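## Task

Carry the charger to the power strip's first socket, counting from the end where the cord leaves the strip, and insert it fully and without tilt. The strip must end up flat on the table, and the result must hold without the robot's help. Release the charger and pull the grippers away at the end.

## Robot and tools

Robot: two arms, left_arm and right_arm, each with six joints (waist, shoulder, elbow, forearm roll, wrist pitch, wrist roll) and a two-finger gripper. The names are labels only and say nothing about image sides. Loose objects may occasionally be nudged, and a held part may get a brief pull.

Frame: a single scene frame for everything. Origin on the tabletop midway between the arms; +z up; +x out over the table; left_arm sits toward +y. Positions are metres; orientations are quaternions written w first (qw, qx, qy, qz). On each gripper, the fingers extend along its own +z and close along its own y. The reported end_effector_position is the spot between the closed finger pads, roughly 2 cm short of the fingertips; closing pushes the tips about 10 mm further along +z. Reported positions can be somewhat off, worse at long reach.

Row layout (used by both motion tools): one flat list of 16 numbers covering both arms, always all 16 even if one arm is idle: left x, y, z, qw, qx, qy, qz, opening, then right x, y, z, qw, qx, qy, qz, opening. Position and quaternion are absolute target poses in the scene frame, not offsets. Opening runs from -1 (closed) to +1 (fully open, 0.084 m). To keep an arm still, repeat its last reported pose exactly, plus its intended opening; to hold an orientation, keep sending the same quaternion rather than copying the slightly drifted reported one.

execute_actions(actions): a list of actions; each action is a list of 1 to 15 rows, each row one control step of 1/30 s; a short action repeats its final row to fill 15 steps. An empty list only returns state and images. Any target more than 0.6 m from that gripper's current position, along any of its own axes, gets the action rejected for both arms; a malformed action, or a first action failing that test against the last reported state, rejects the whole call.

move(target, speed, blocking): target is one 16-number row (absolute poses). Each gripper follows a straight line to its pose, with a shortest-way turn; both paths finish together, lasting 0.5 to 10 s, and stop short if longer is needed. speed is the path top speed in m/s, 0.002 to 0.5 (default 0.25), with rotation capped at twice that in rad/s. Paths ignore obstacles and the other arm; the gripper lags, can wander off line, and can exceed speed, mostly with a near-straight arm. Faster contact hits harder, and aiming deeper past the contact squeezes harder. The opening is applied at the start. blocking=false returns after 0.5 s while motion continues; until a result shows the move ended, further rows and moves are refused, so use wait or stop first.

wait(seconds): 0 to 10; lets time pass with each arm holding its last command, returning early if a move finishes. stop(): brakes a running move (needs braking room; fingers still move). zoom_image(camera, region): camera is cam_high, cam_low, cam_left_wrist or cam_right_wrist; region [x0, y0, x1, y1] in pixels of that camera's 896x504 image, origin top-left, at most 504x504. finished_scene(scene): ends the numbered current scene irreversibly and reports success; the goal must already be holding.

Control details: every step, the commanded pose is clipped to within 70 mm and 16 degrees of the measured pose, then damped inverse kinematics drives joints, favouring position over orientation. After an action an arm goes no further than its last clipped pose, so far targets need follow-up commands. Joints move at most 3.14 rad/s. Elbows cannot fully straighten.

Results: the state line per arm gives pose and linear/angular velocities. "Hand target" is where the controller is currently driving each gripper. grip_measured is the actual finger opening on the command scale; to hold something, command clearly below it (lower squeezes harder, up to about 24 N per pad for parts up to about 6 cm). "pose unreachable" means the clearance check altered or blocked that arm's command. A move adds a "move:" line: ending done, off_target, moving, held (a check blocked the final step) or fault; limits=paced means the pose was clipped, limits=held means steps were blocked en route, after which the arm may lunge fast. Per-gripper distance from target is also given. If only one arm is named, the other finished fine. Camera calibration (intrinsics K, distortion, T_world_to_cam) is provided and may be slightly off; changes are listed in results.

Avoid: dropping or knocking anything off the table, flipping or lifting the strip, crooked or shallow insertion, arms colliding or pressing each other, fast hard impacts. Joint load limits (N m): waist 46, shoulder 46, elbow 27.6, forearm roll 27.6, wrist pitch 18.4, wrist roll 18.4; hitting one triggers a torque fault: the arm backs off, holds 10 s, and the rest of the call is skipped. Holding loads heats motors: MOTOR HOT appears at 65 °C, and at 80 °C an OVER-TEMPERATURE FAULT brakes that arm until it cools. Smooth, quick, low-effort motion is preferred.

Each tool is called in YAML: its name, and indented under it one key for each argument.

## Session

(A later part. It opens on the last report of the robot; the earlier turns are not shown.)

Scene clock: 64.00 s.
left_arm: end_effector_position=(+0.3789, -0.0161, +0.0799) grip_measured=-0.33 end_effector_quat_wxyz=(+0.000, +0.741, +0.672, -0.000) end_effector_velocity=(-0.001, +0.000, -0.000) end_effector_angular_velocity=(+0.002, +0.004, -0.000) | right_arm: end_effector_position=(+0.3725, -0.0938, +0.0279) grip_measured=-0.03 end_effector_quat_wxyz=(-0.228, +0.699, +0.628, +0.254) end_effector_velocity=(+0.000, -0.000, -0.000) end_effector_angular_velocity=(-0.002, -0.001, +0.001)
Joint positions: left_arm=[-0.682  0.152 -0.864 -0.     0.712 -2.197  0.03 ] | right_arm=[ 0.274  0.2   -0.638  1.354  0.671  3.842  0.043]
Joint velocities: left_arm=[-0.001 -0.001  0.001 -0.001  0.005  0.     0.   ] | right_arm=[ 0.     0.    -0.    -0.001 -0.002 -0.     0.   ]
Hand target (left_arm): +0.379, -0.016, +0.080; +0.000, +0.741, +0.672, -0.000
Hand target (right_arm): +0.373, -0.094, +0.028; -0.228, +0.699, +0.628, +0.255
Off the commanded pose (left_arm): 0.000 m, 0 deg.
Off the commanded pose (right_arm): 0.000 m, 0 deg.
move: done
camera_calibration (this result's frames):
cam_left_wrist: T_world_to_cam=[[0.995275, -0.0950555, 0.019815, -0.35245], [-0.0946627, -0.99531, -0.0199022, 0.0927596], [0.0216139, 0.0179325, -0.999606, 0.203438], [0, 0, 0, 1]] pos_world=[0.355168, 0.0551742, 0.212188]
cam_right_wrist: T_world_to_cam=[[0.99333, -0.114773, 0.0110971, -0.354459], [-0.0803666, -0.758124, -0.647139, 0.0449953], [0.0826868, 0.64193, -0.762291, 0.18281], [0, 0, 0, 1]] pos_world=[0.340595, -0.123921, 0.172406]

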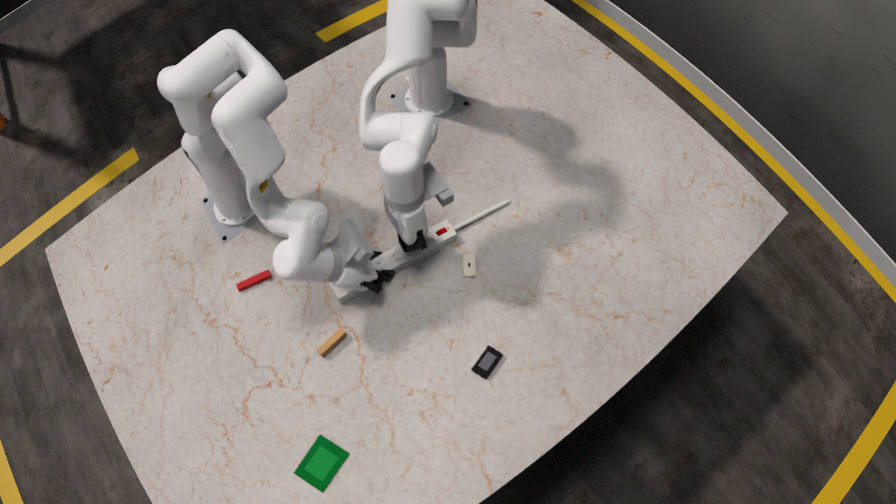

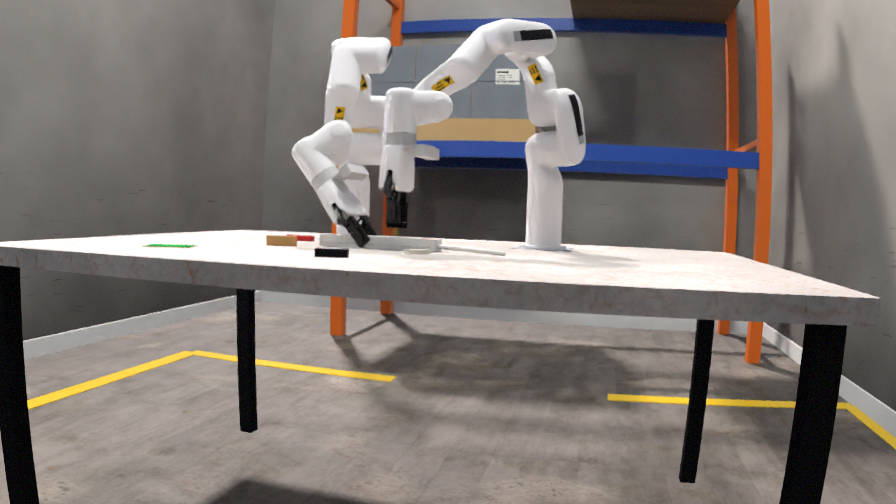

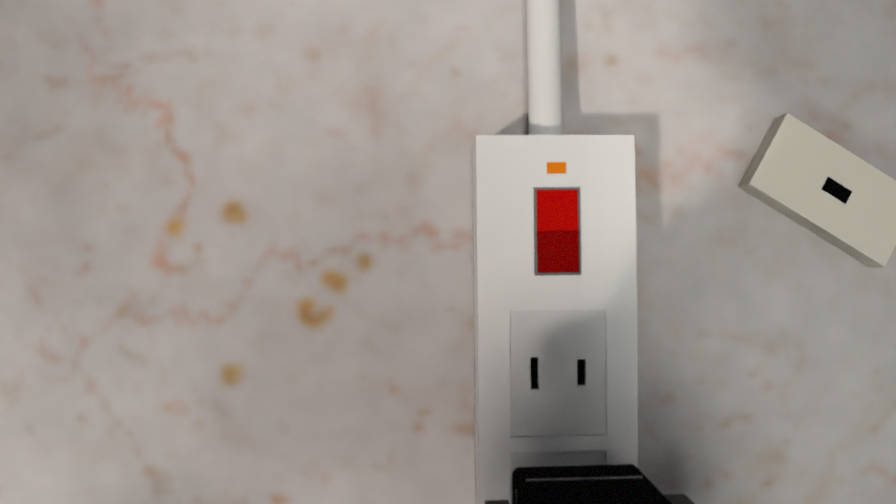

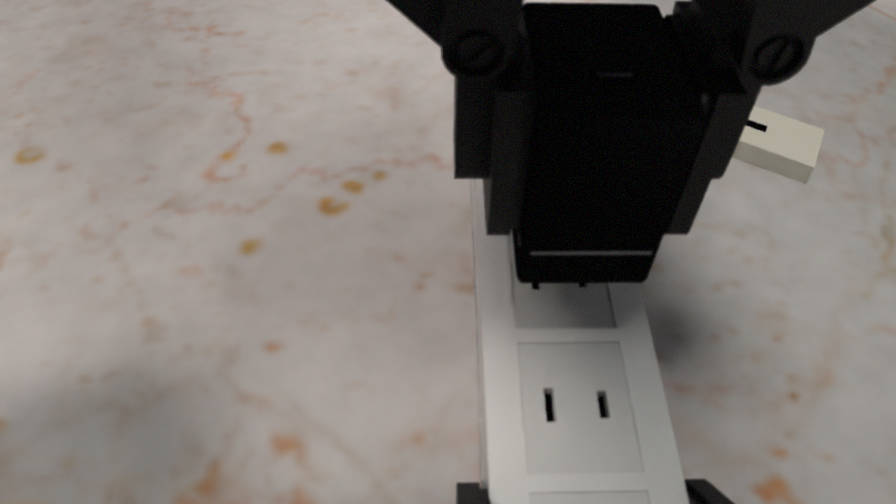

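move:
  target: [0.3822,0.0218,0.078,0,0.7408,0.6717,0,-1, 0.3726,-0.0938,0.028,-0.2284,0.6994,0.6275,0.2546,-1]
  speed: 0.05

wait:
  seconds: 1

zoom_image:
  camera: "cam_left_wrist"
  region: [460,264,700,504]

zoom_image:
  camera: "cam_right_wrist"
  region: [460,100,660,300]

Scene clock: 71.63 s.
left_arm: end_effector_position=(+0.3820, +0.0216, +0.0781) grip_measured=-0.33 end_effector_quat_wxyz=(+0.000, +0.741, +0.672, -0.000) end_effector_velocity=(+0.000, +0.001, -0.000) end_effector_angular_velocity=(+0.000, -0.001, -0.001) | right_arm: end_effector_position=(+0.3726, -0.0938, +0.0280) grip_measured=-0.03 end_effector_quat_wxyz=(-0.228, +0.699, +0.628, +0.255) end_effector_velocity=(+0.000, -0.000, -0.000) end_effector_angular_velocity=(-0.001, -0.001, -0.001)
Joint positions: left_arm=[-0.612  0.093 -0.78  -0.     0.687 -2.127  0.03 ] | right_arm=[ 0.274  0.2   -0.638  1.354  0.671  3.842  0.043]
Joint velocities: left_arm=[ 0.002 -0.002  0.002  0.001 -0.001  0.003  0.   ] | right_arm=[ 0.001  0.    -0.     0.001 -0.001 -0.     0.   ]
Hand target (left_arm): +0.382, +0.022, +0.078; +0.000, +0.741, +0.672, -0.000
Hand target (right_arm): +0.373, -0.094, +0.028; -0.228, +0.699, +0.628, +0.255
Off the commanded pose (left_arm): 0.000 m, 0 deg.
Off the commanded pose (right_arm): 0.000 m, 0 deg.
move: done
camera_calibration (this result's frames):
cam_left_wrist: T_world_to_cam=[[0.995278, -0.0950139, 0.0198504, -0.352], [-0.0946232, -0.995317, -0.0197755, 0.130515], [0.0216364, 0.0178038, -0.999607, 0.200896], [0, 0, 0, 1]] pos_world=[0.358341, 0.0928823, 0.210386]
cam_right_wrist: T_world_to_cam=[[0.993326, -0.114781, 0.0113664, -0.354577], [-0.080189, -0.758057, -0.647239, 0.0450414], [0.0829071, 0.642008, -0.762202, 0.182784], [0, 0, 0, 1]] pos_world=[0.340668, -0.123904, 0.172501]

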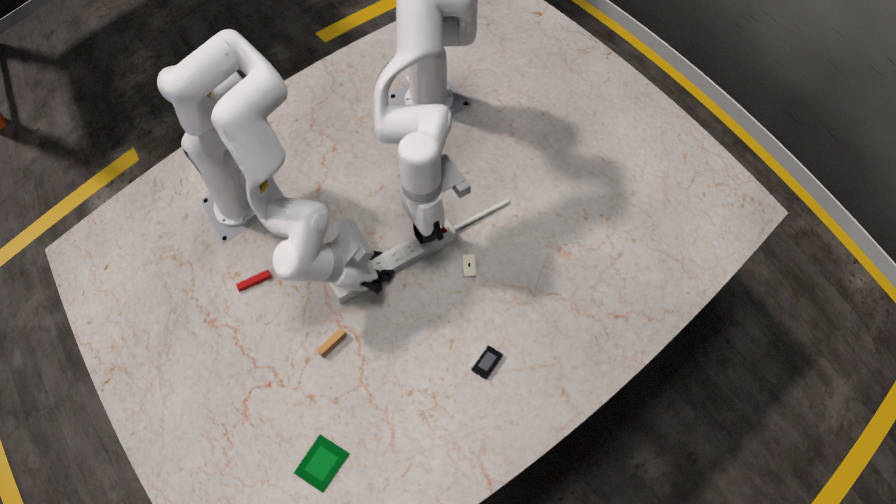

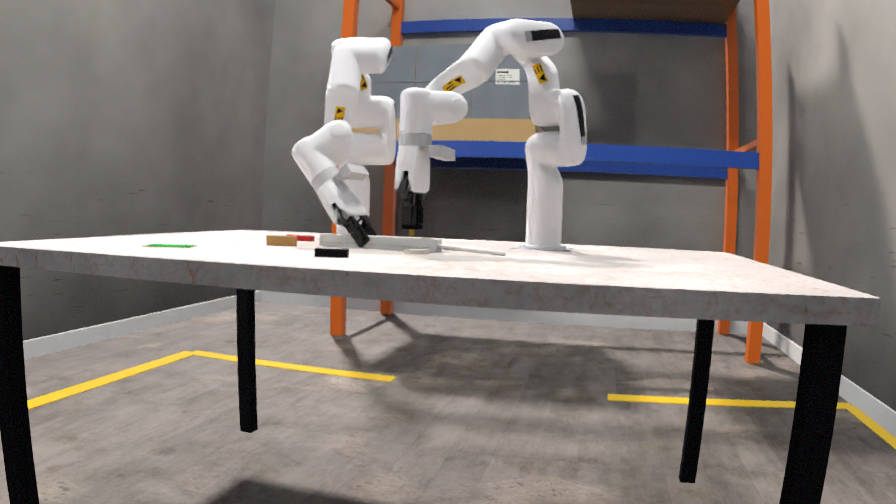

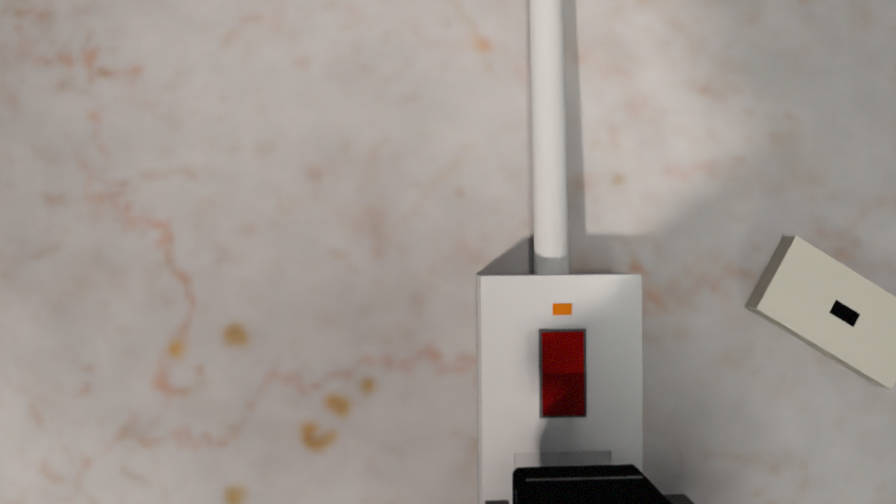

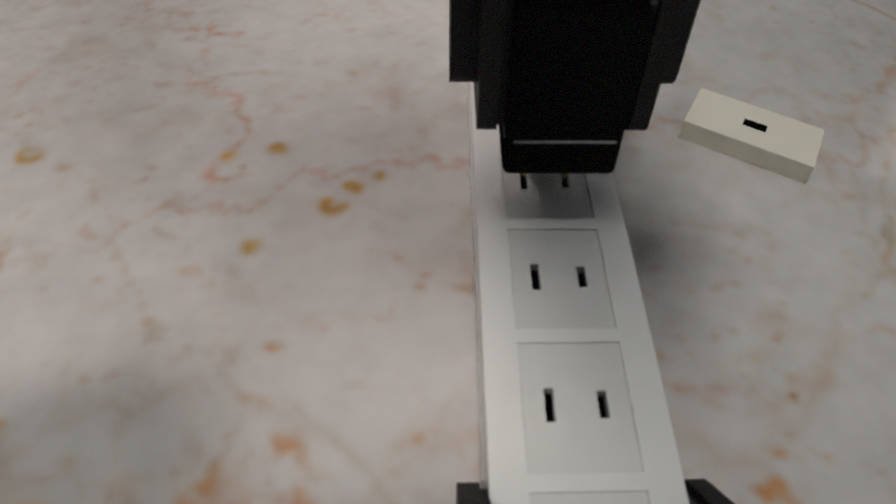

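Scene clock: 72.63 s.
left_arm: end_effector_position=(+0.3820, +0.0218, +0.0781) grip_measured=-0.33 end_effector_quat_wxyz=(+0.000, +0.741, +0.672, -0.000) end_effector_velocity=(-0.000, -0.000, -0.000) end_effector_angular_velocity=(+0.000, +0.000, -0.000) | right_arm: end_effector_position=(+0.3726, -0.0938, +0.0280) grip_measured=-0.03 end_effector_quat_wxyz=(-0.228, +0.699, +0.628, +0.255) end_effector_velocity=(-0.000, +0.000, -0.000) end_effector_angular_velocity=(+0.002, +0.002, -0.002)
Joint positions: left_arm=[-0.611  0.093 -0.78  -0.     0.687 -2.127  0.03 ] | right_arm=[ 0.274  0.2   -0.638  1.354  0.671  3.842  0.043]
Joint velocities: left_arm=[-0.001  0.     0.    -0.    -0.    -0.    -0.   ] | right_arm=[ 0.     0.001 -0.     0.002  0.001  0.     0.   ]
Hand target (left_arm): +0.382, +0.022, +0.078; +0.000, +0.741, +0.672, -0.000
Hand target (right_arm): +0.373, -0.094, +0.028; -0.228, +0.699, +0.628, +0.255
Off the commanded pose (left_arm): 0.000 m, 0 deg.
Off the commanded pose (right_arm): 0.000 m, 0 deg.
wait: 1.00 s; at rest by 0.17 s
camera_calibration (this result's frames):
cam_left_wrist: T_world_to_cam=[[0.995288, -0.0949222, 0.0197846, -0.351985], [-0.0945321, -0.995325, -0.0198008, 0.130656], [0.0215716, 0.0178373, -0.999608, 0.200896], [0, 0, 0, 1]] pos_world=[0.358344, 0.0930503, 0.210368]
cam_right_wrist: T_world_to_cam=[[0.993325, -0.114782, 0.0113797, -0.354583], [-0.0801811, -0.758054, -0.647244, 0.0450435], [0.0829186, 0.642011, -0.762198, 0.182783], [0, 0, 0, 1]] pos_world=[0.340671, -0.123903, 0.172506]

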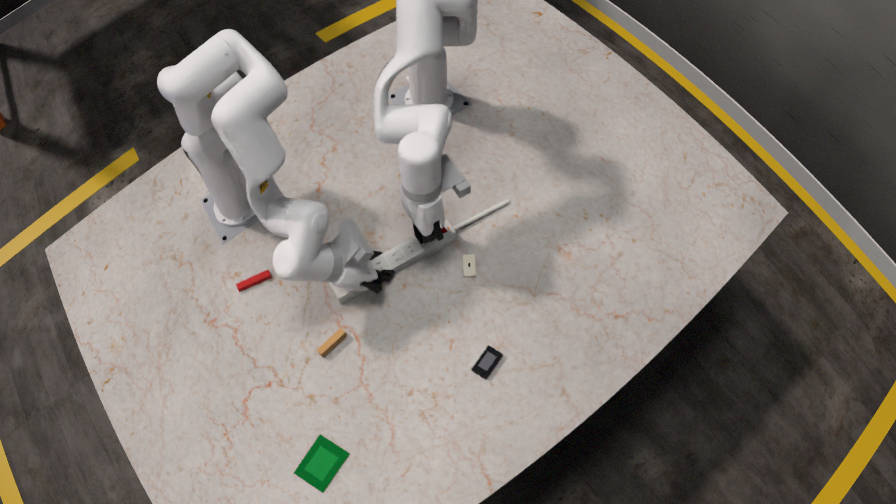

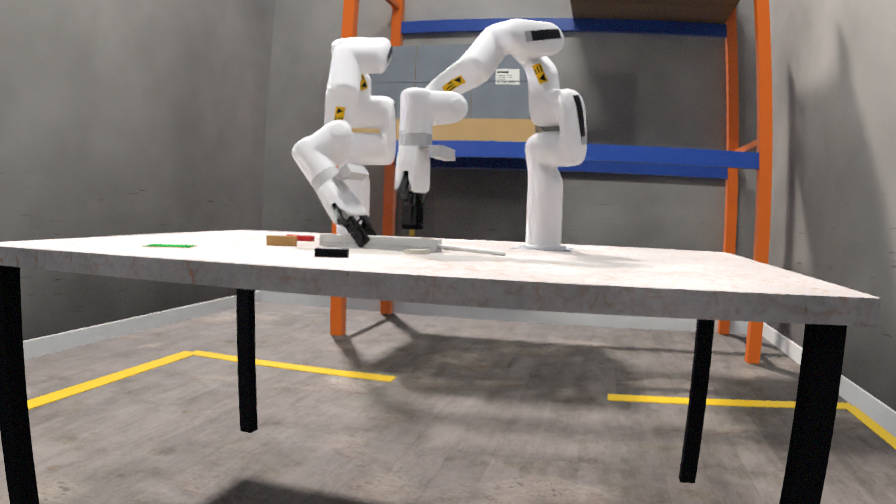

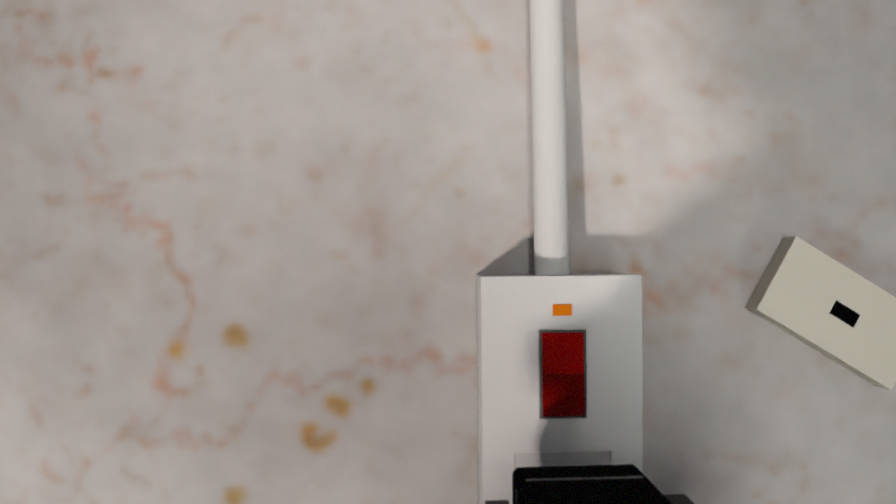

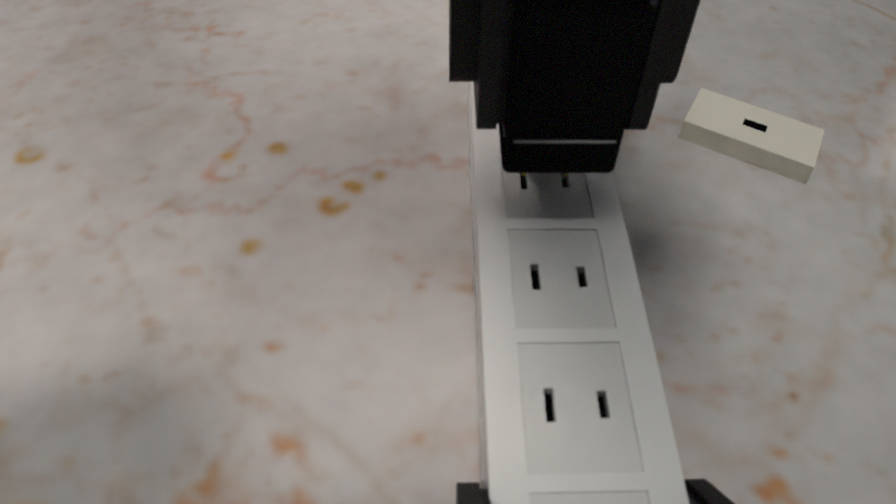

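Region (460, 264, 700, 504) of cam_left_wrist's 896x504 image, scaled by 2.100, with more detail than that image has.

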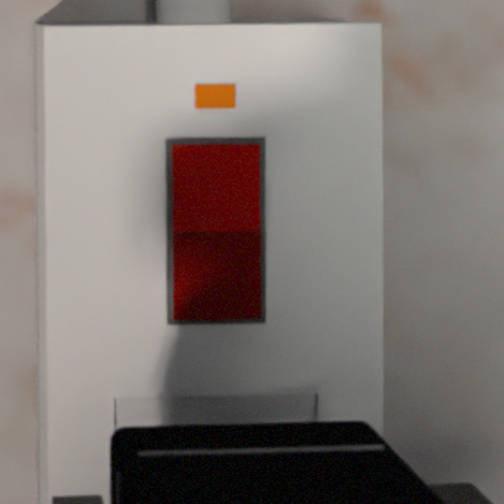

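Region (460, 100, 660, 300) of cam_right_wrist's 896x504 image, scaled by 2.520, with more detail than that image has.

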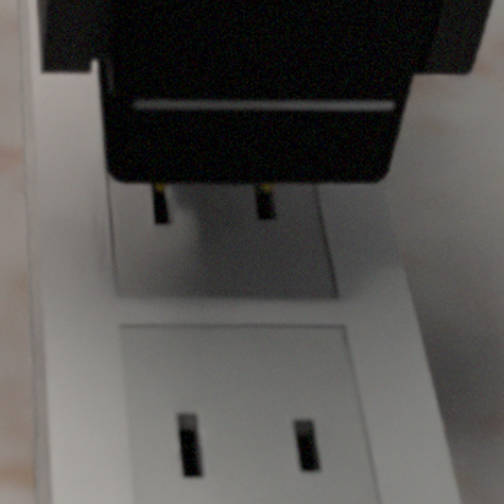

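move:
  target: [0.3828,0.0219,0.0755,0,0.7408,0.6717,0,-1, 0.3726,-0.0938,0.028,-0.2284,0.6994,0.6275,0.2546,-1]
  speed: 0.01

zoom_image:
  camera: "cam_right_wrist"
  region: [490,150,610,230]

Scene clock: 81.00 s.
left_arm: end_effector_position=(+0.3828, +0.0219, +0.0755) grip_measured=-0.33 end_effector_quat_wxyz=(-0.000, +0.741, +0.672, -0.000) end_effector_velocity=(+0.000, -0.001, +0.000) end_effector_angular_velocity=(-0.002, -0.001, +0.001) | right_arm: end_effector_position=(+0.3726, -0.0938, +0.0280) grip_measured=-0.03 end_effector_quat_wxyz=(-0.228, +0.699, +0.628, +0.255) end_effector_velocity=(+0.001, +0.001, +0.000) end_effector_angular_velocity=(-0.000, -0.002, +0.001)
Joint positions: left_arm=[-0.61   0.1   -0.78   0.     0.68  -2.126  0.03 ] | right_arm=[ 0.274  0.2   -0.638  1.354  0.671  3.842  0.043]
Joint velocities: left_arm=[-0.     0.001 -0.001 -0.002 -0.002  0.     0.   ] | right_arm=[ 0.002  0.    -0.001  0.    -0.001 -0.    -0.   ]
Hand target (left_arm): +0.383, +0.022, +0.076; +0.000, +0.741, +0.672, +0.000
Hand target (right_arm): +0.373, -0.094, +0.028; -0.228, +0.699, +0.628, +0.255
Off the commanded pose (left_arm): 0.000 m, 0 deg.
Off the commanded pose (right_arm): 0.000 m, 0 deg.
move: done
camera_calibration (this result's frames):
cam_left_wrist: T_world_to_cam=[[0.995285, -0.0949523, 0.0197988, -0.35265], [-0.0945566, -0.995318, -0.0200499, 0.130855], [0.0216099, 0.0180832, -0.999603, 0.198313], [0, 0, 0, 1]] pos_world=[0.359075, 0.0931709, 0.20784]
cam_right_wrist: T_world_to_cam=[[0.993325, -0.114784, 0.0113933, -0.354589], [-0.0801733, -0.758051, -0.647249, 0.0450456], [0.0829307, 0.642015, -0.762194, 0.182781], [0, 0, 0, 1]] pos_world=[0.340675, -0.123902, 0.17251]

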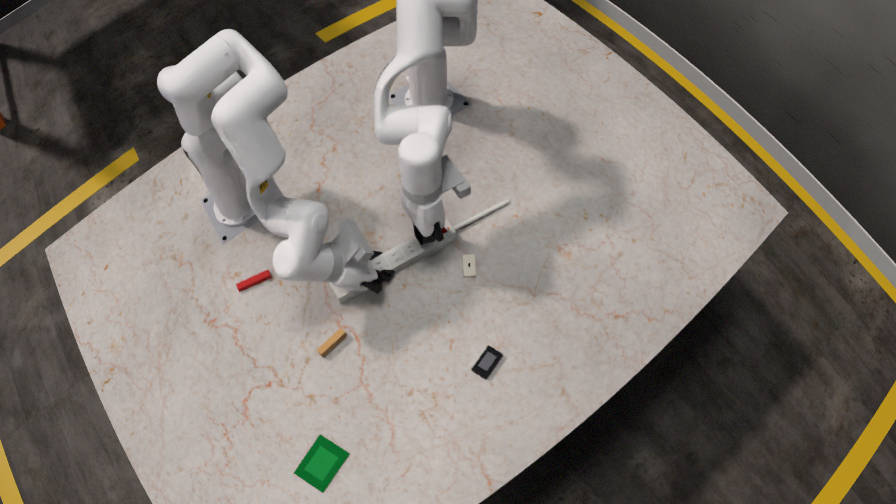

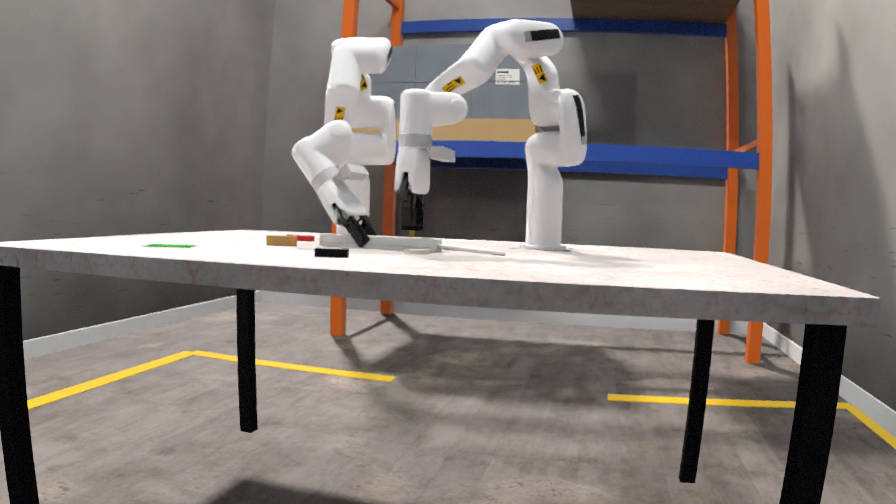

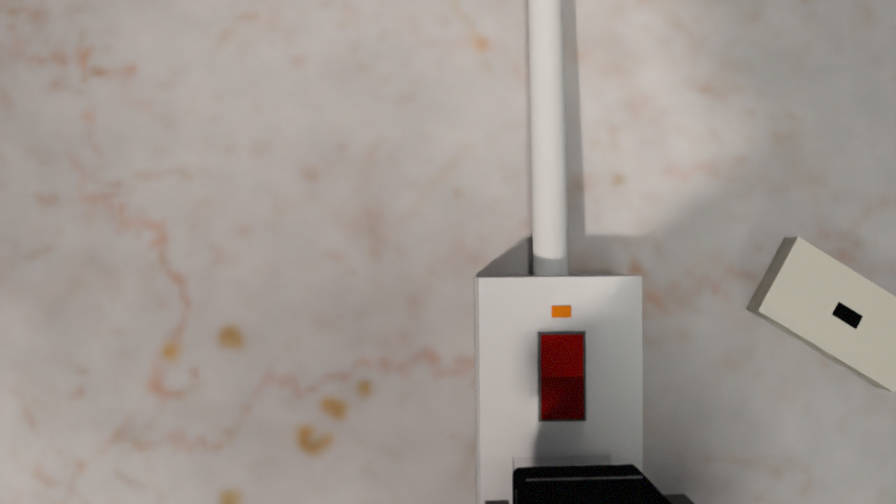

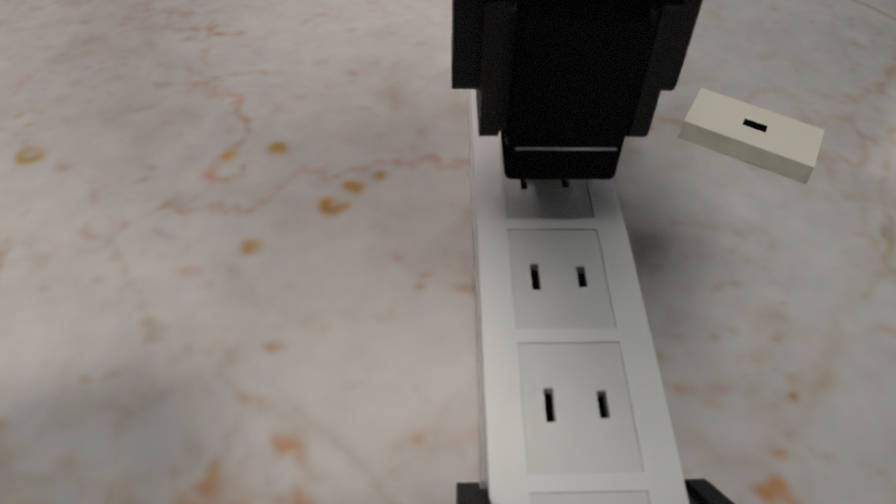

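Region (490, 150, 610, 230) of cam_right_wrist's 896x504 image, scaled by 4.200, with more detail than that image has.

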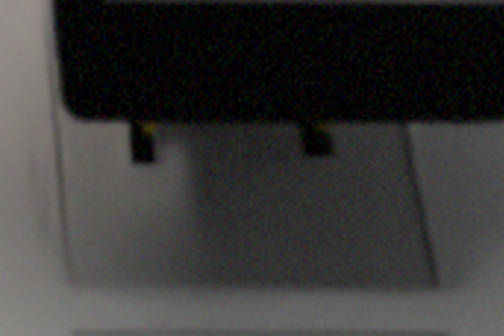

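move:
  target: [0.3826,0.0219,0.069,0,0.7408,0.6717,0,-1, 0.3726,-0.0938,0.028,-0.2284,0.6994,0.6275,0.2546,-1]
  speed: 0.008

Scene clock: 86.67 s.
left_arm: end_effector_position=(+0.3826, +0.0219, +0.0691) grip_measured=-0.33 end_effector_quat_wxyz=(-0.000, +0.741, +0.672, +0.000) end_effector_velocity=(+0.001, -0.000, -0.000) end_effector_angular_velocity=(-0.001, -0.002, -0.000) | right_arm: end_effector_position=(+0.3726, -0.0938, +0.0280) grip_measured=-0.03 end_effector_quat_wxyz=(-0.228, +0.699, +0.628, +0.255) end_effector_velocity=(-0.000, -0.000, -0.001) end_effector_angular_velocity=(-0.001, +0.001, +0.001)
Joint positions: left_arm=[-0.61   0.115 -0.775  0.     0.66  -2.126  0.03 ] | right_arm=[ 0.274  0.2   -0.638  1.354  0.671  3.842  0.043]
Joint velocities: left_arm=[ 0.001  0.001 -0.     0.002 -0.003 -0.    -0.   ] | right_arm=[ 0.     0.001  0.    -0.001 -0.001  0.     0.   ]
Hand target (left_arm): +0.383, +0.022, +0.069; -0.000, +0.741, +0.672, +0.000
Hand target (right_arm): +0.373, -0.094, +0.028; -0.228, +0.699, +0.628, +0.255
Off the commanded pose (left_arm): 0.000 m, 0 deg.
Off the commanded pose (right_arm): 0.000 m, 0 deg.
move: done
camera_calibration (this result's frames):
cam_left_wrist: T_world_to_cam=[[0.995286, -0.0949389, 0.0198019, -0.352323], [-0.0945424, -0.995318, -0.0200832, 0.130721], [0.0216159, 0.0181164, -0.999602, 0.191842], [0, 0, 0, 1]] pos_world=[0.358875, 0.0931847, 0.201368]
cam_right_wrist: T_world_to_cam=[[0.993325, -0.114784, 0.0113948, -0.35459], [-0.0801723, -0.758051, -0.647248, 0.0450455], [0.0829319, 0.642014, -0.762194, 0.18278], [0, 0, 0, 1]] pos_world=[0.340676, -0.123902, 0.17251]

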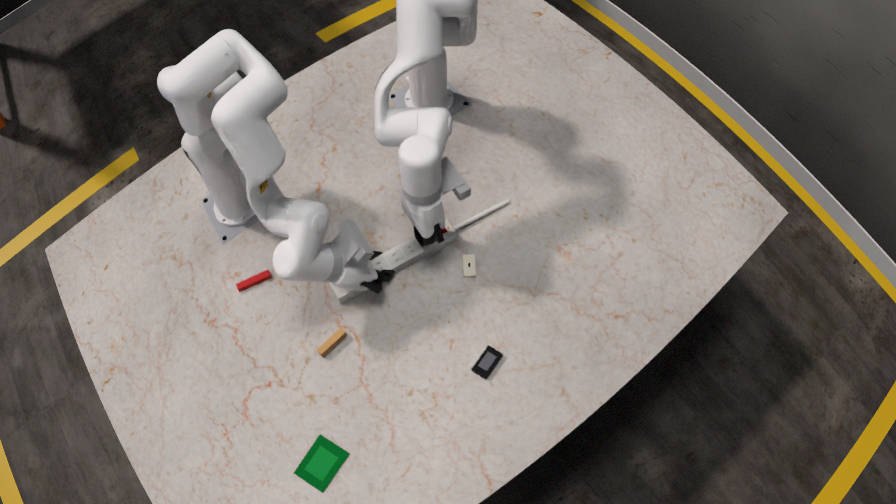

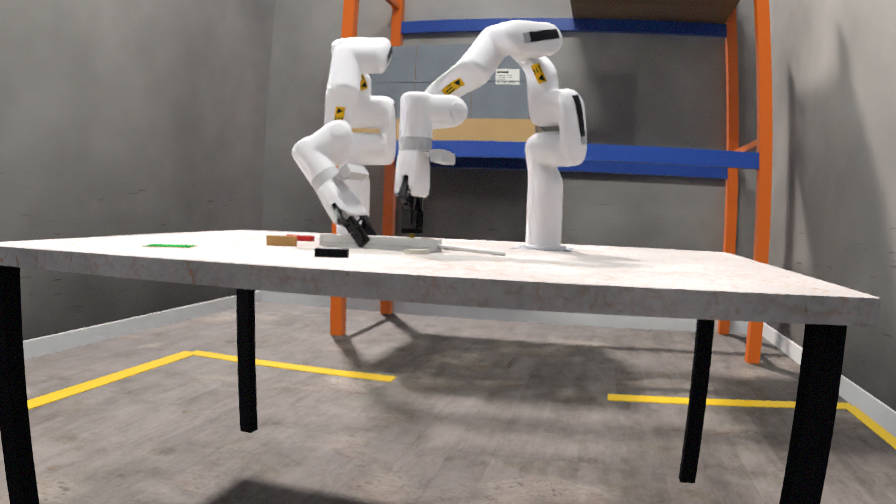

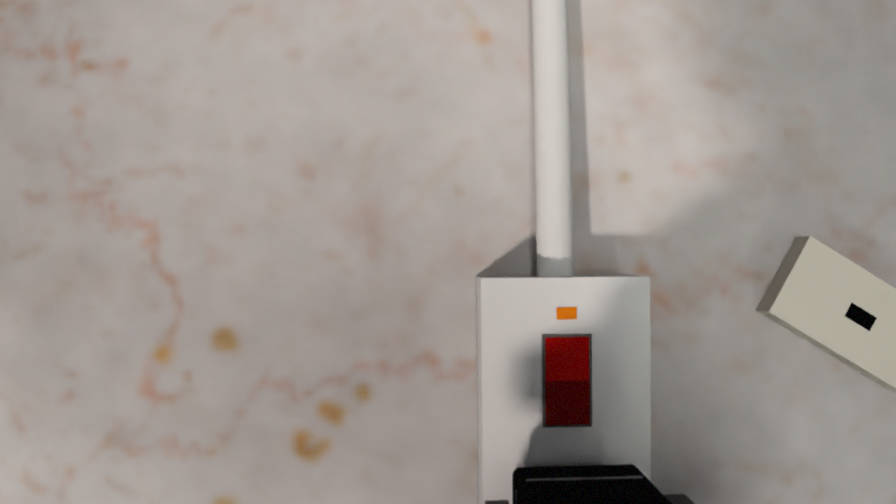

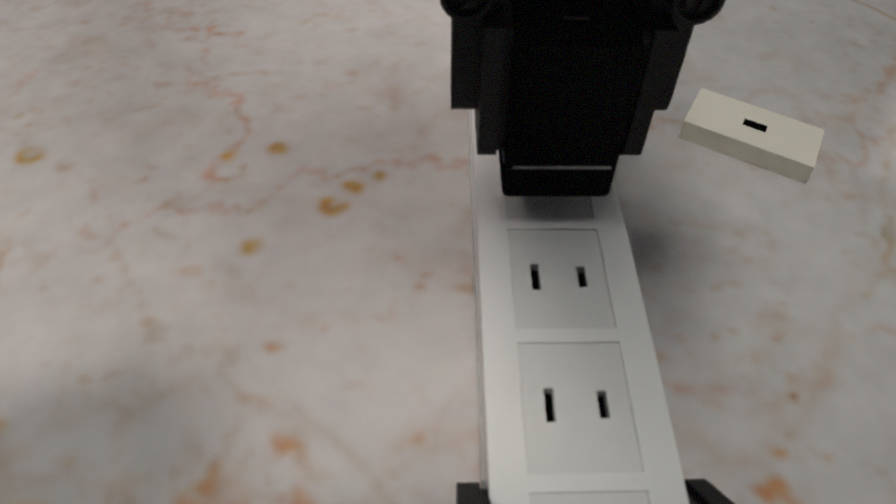

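move:
  target: [0.3826,0.0219,0.0568,0,0.7408,0.6717,0,-1, 0.3726,-0.0938,0.028,-0.2284,0.6994,0.6275,0.2546,-1]
  speed: 0.012

zoom_image:
  camera: "cam_low"
  region: [370,190,470,260]

Scene clock: 90.50 s.
left_arm: end_effector_position=(+0.3829, +0.0217, +0.0575) grip_measured=-0.33 end_effector_quat_wxyz=(+0.001, +0.741, +0.672, +0.000) end_effector_velocity=(-0.000, +0.000, -0.000) end_effector_angular_velocity=(+0.000, +0.000, -0.000) | right_arm: end_effector_position=(+0.3726, -0.0938, +0.0280) grip_measured=-0.03 end_effector_quat_wxyz=(-0.228, +0.699, +0.628, +0.255) end_effector_velocity=(+0.001, +0.000, +0.001) end_effector_angular_velocity=(-0.000, -0.001, +0.000)
Joint positions: left_arm=[-0.61   0.143 -0.77   0.     0.625 -2.126  0.03 ] | right_arm=[ 0.274  0.2   -0.638  1.354  0.671  3.842  0.043]
Joint velocities: left_arm=[-0.     0.001  0.001  0.    -0.001 -0.    -0.   ] | right_arm=[-0.    -0.001 -0.001 -0.001 -0.     0.    -0.   ]
Hand target (left_arm): +0.383, +0.022, +0.057; -0.000, +0.741, +0.672, +0.000
Hand target (right_arm): +0.373, -0.094, +0.028; -0.228, +0.699, +0.628, +0.255
Off the commanded pose (left_arm): 0.001 m, 0 deg.
Off the commanded pose (right_arm): 0.000 m, 0 deg.
move: done
camera_calibration (this result's frames):
cam_left_wrist: T_world_to_cam=[[0.995263, -0.0949414, 0.0209316, -0.352488], [-0.0945406, -0.995332, -0.0193746, 0.130202], [0.0226734, 0.0173039, -0.999593, 0.17988], [0, 0, 0, 1]] pos_world=[0.359049, 0.093016, 0.189707]
cam_right_wrist: T_world_to_cam=[[0.993318, -0.11484, 0.0114802, -0.354639], [-0.0801648, -0.758089, -0.647205, 0.0450268], [0.0830282, 0.64196, -0.762229, 0.182747], [0, 0, 0, 1]] pos_world=[0.340706, -0.123909, 0.172508]

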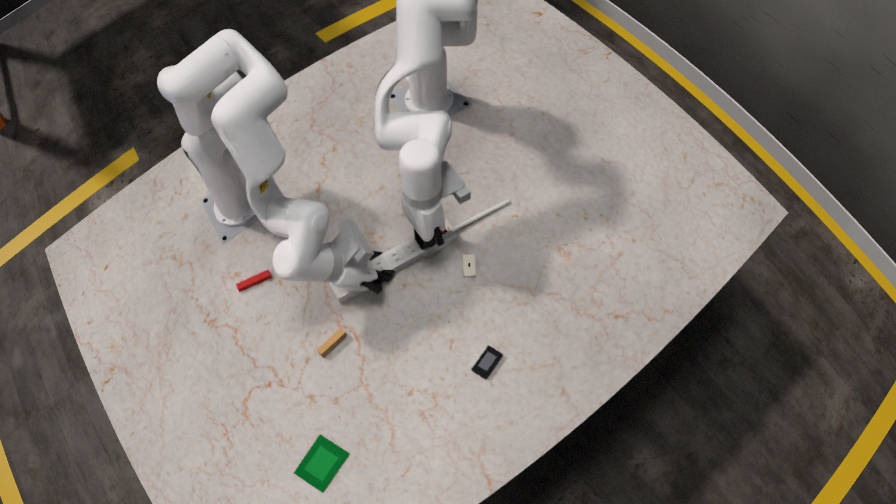

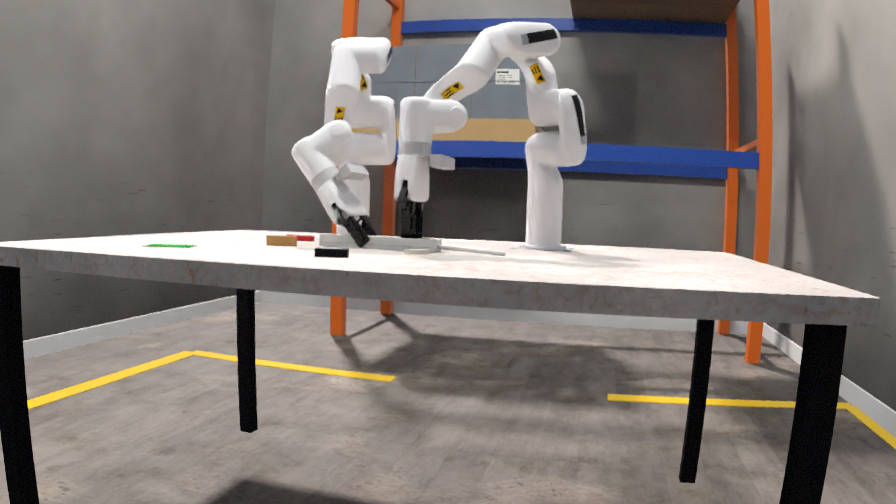

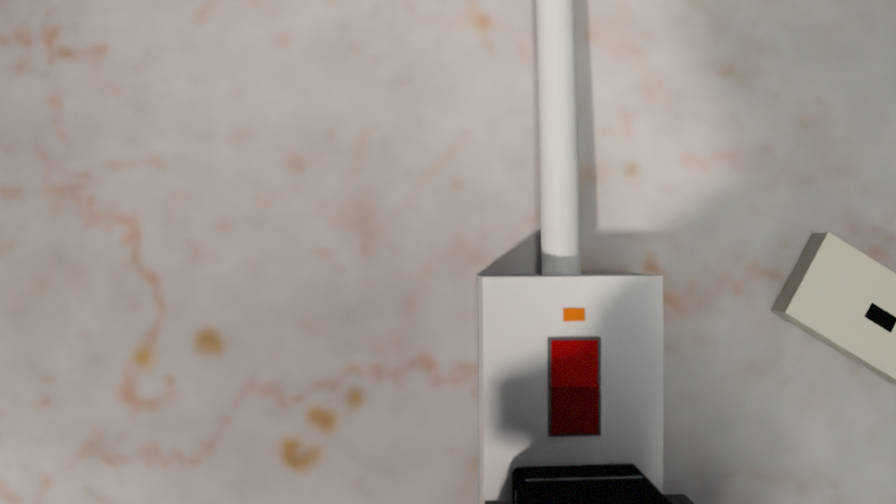

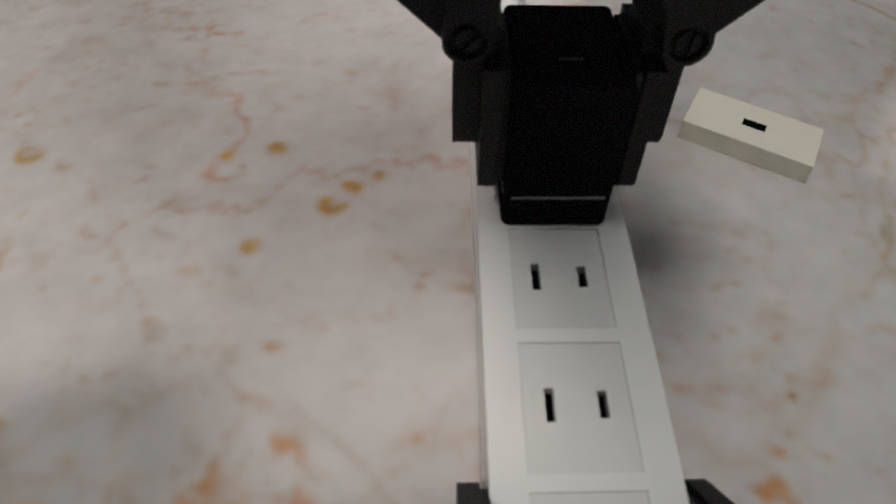

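Region (370, 190, 470, 260) of cam_low's 896x504 image, scaled by 5.040, with more detail than that image has; it fills the top 353 rows of this view, and the rest is white.

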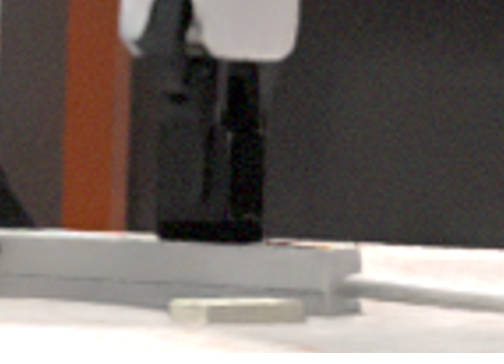

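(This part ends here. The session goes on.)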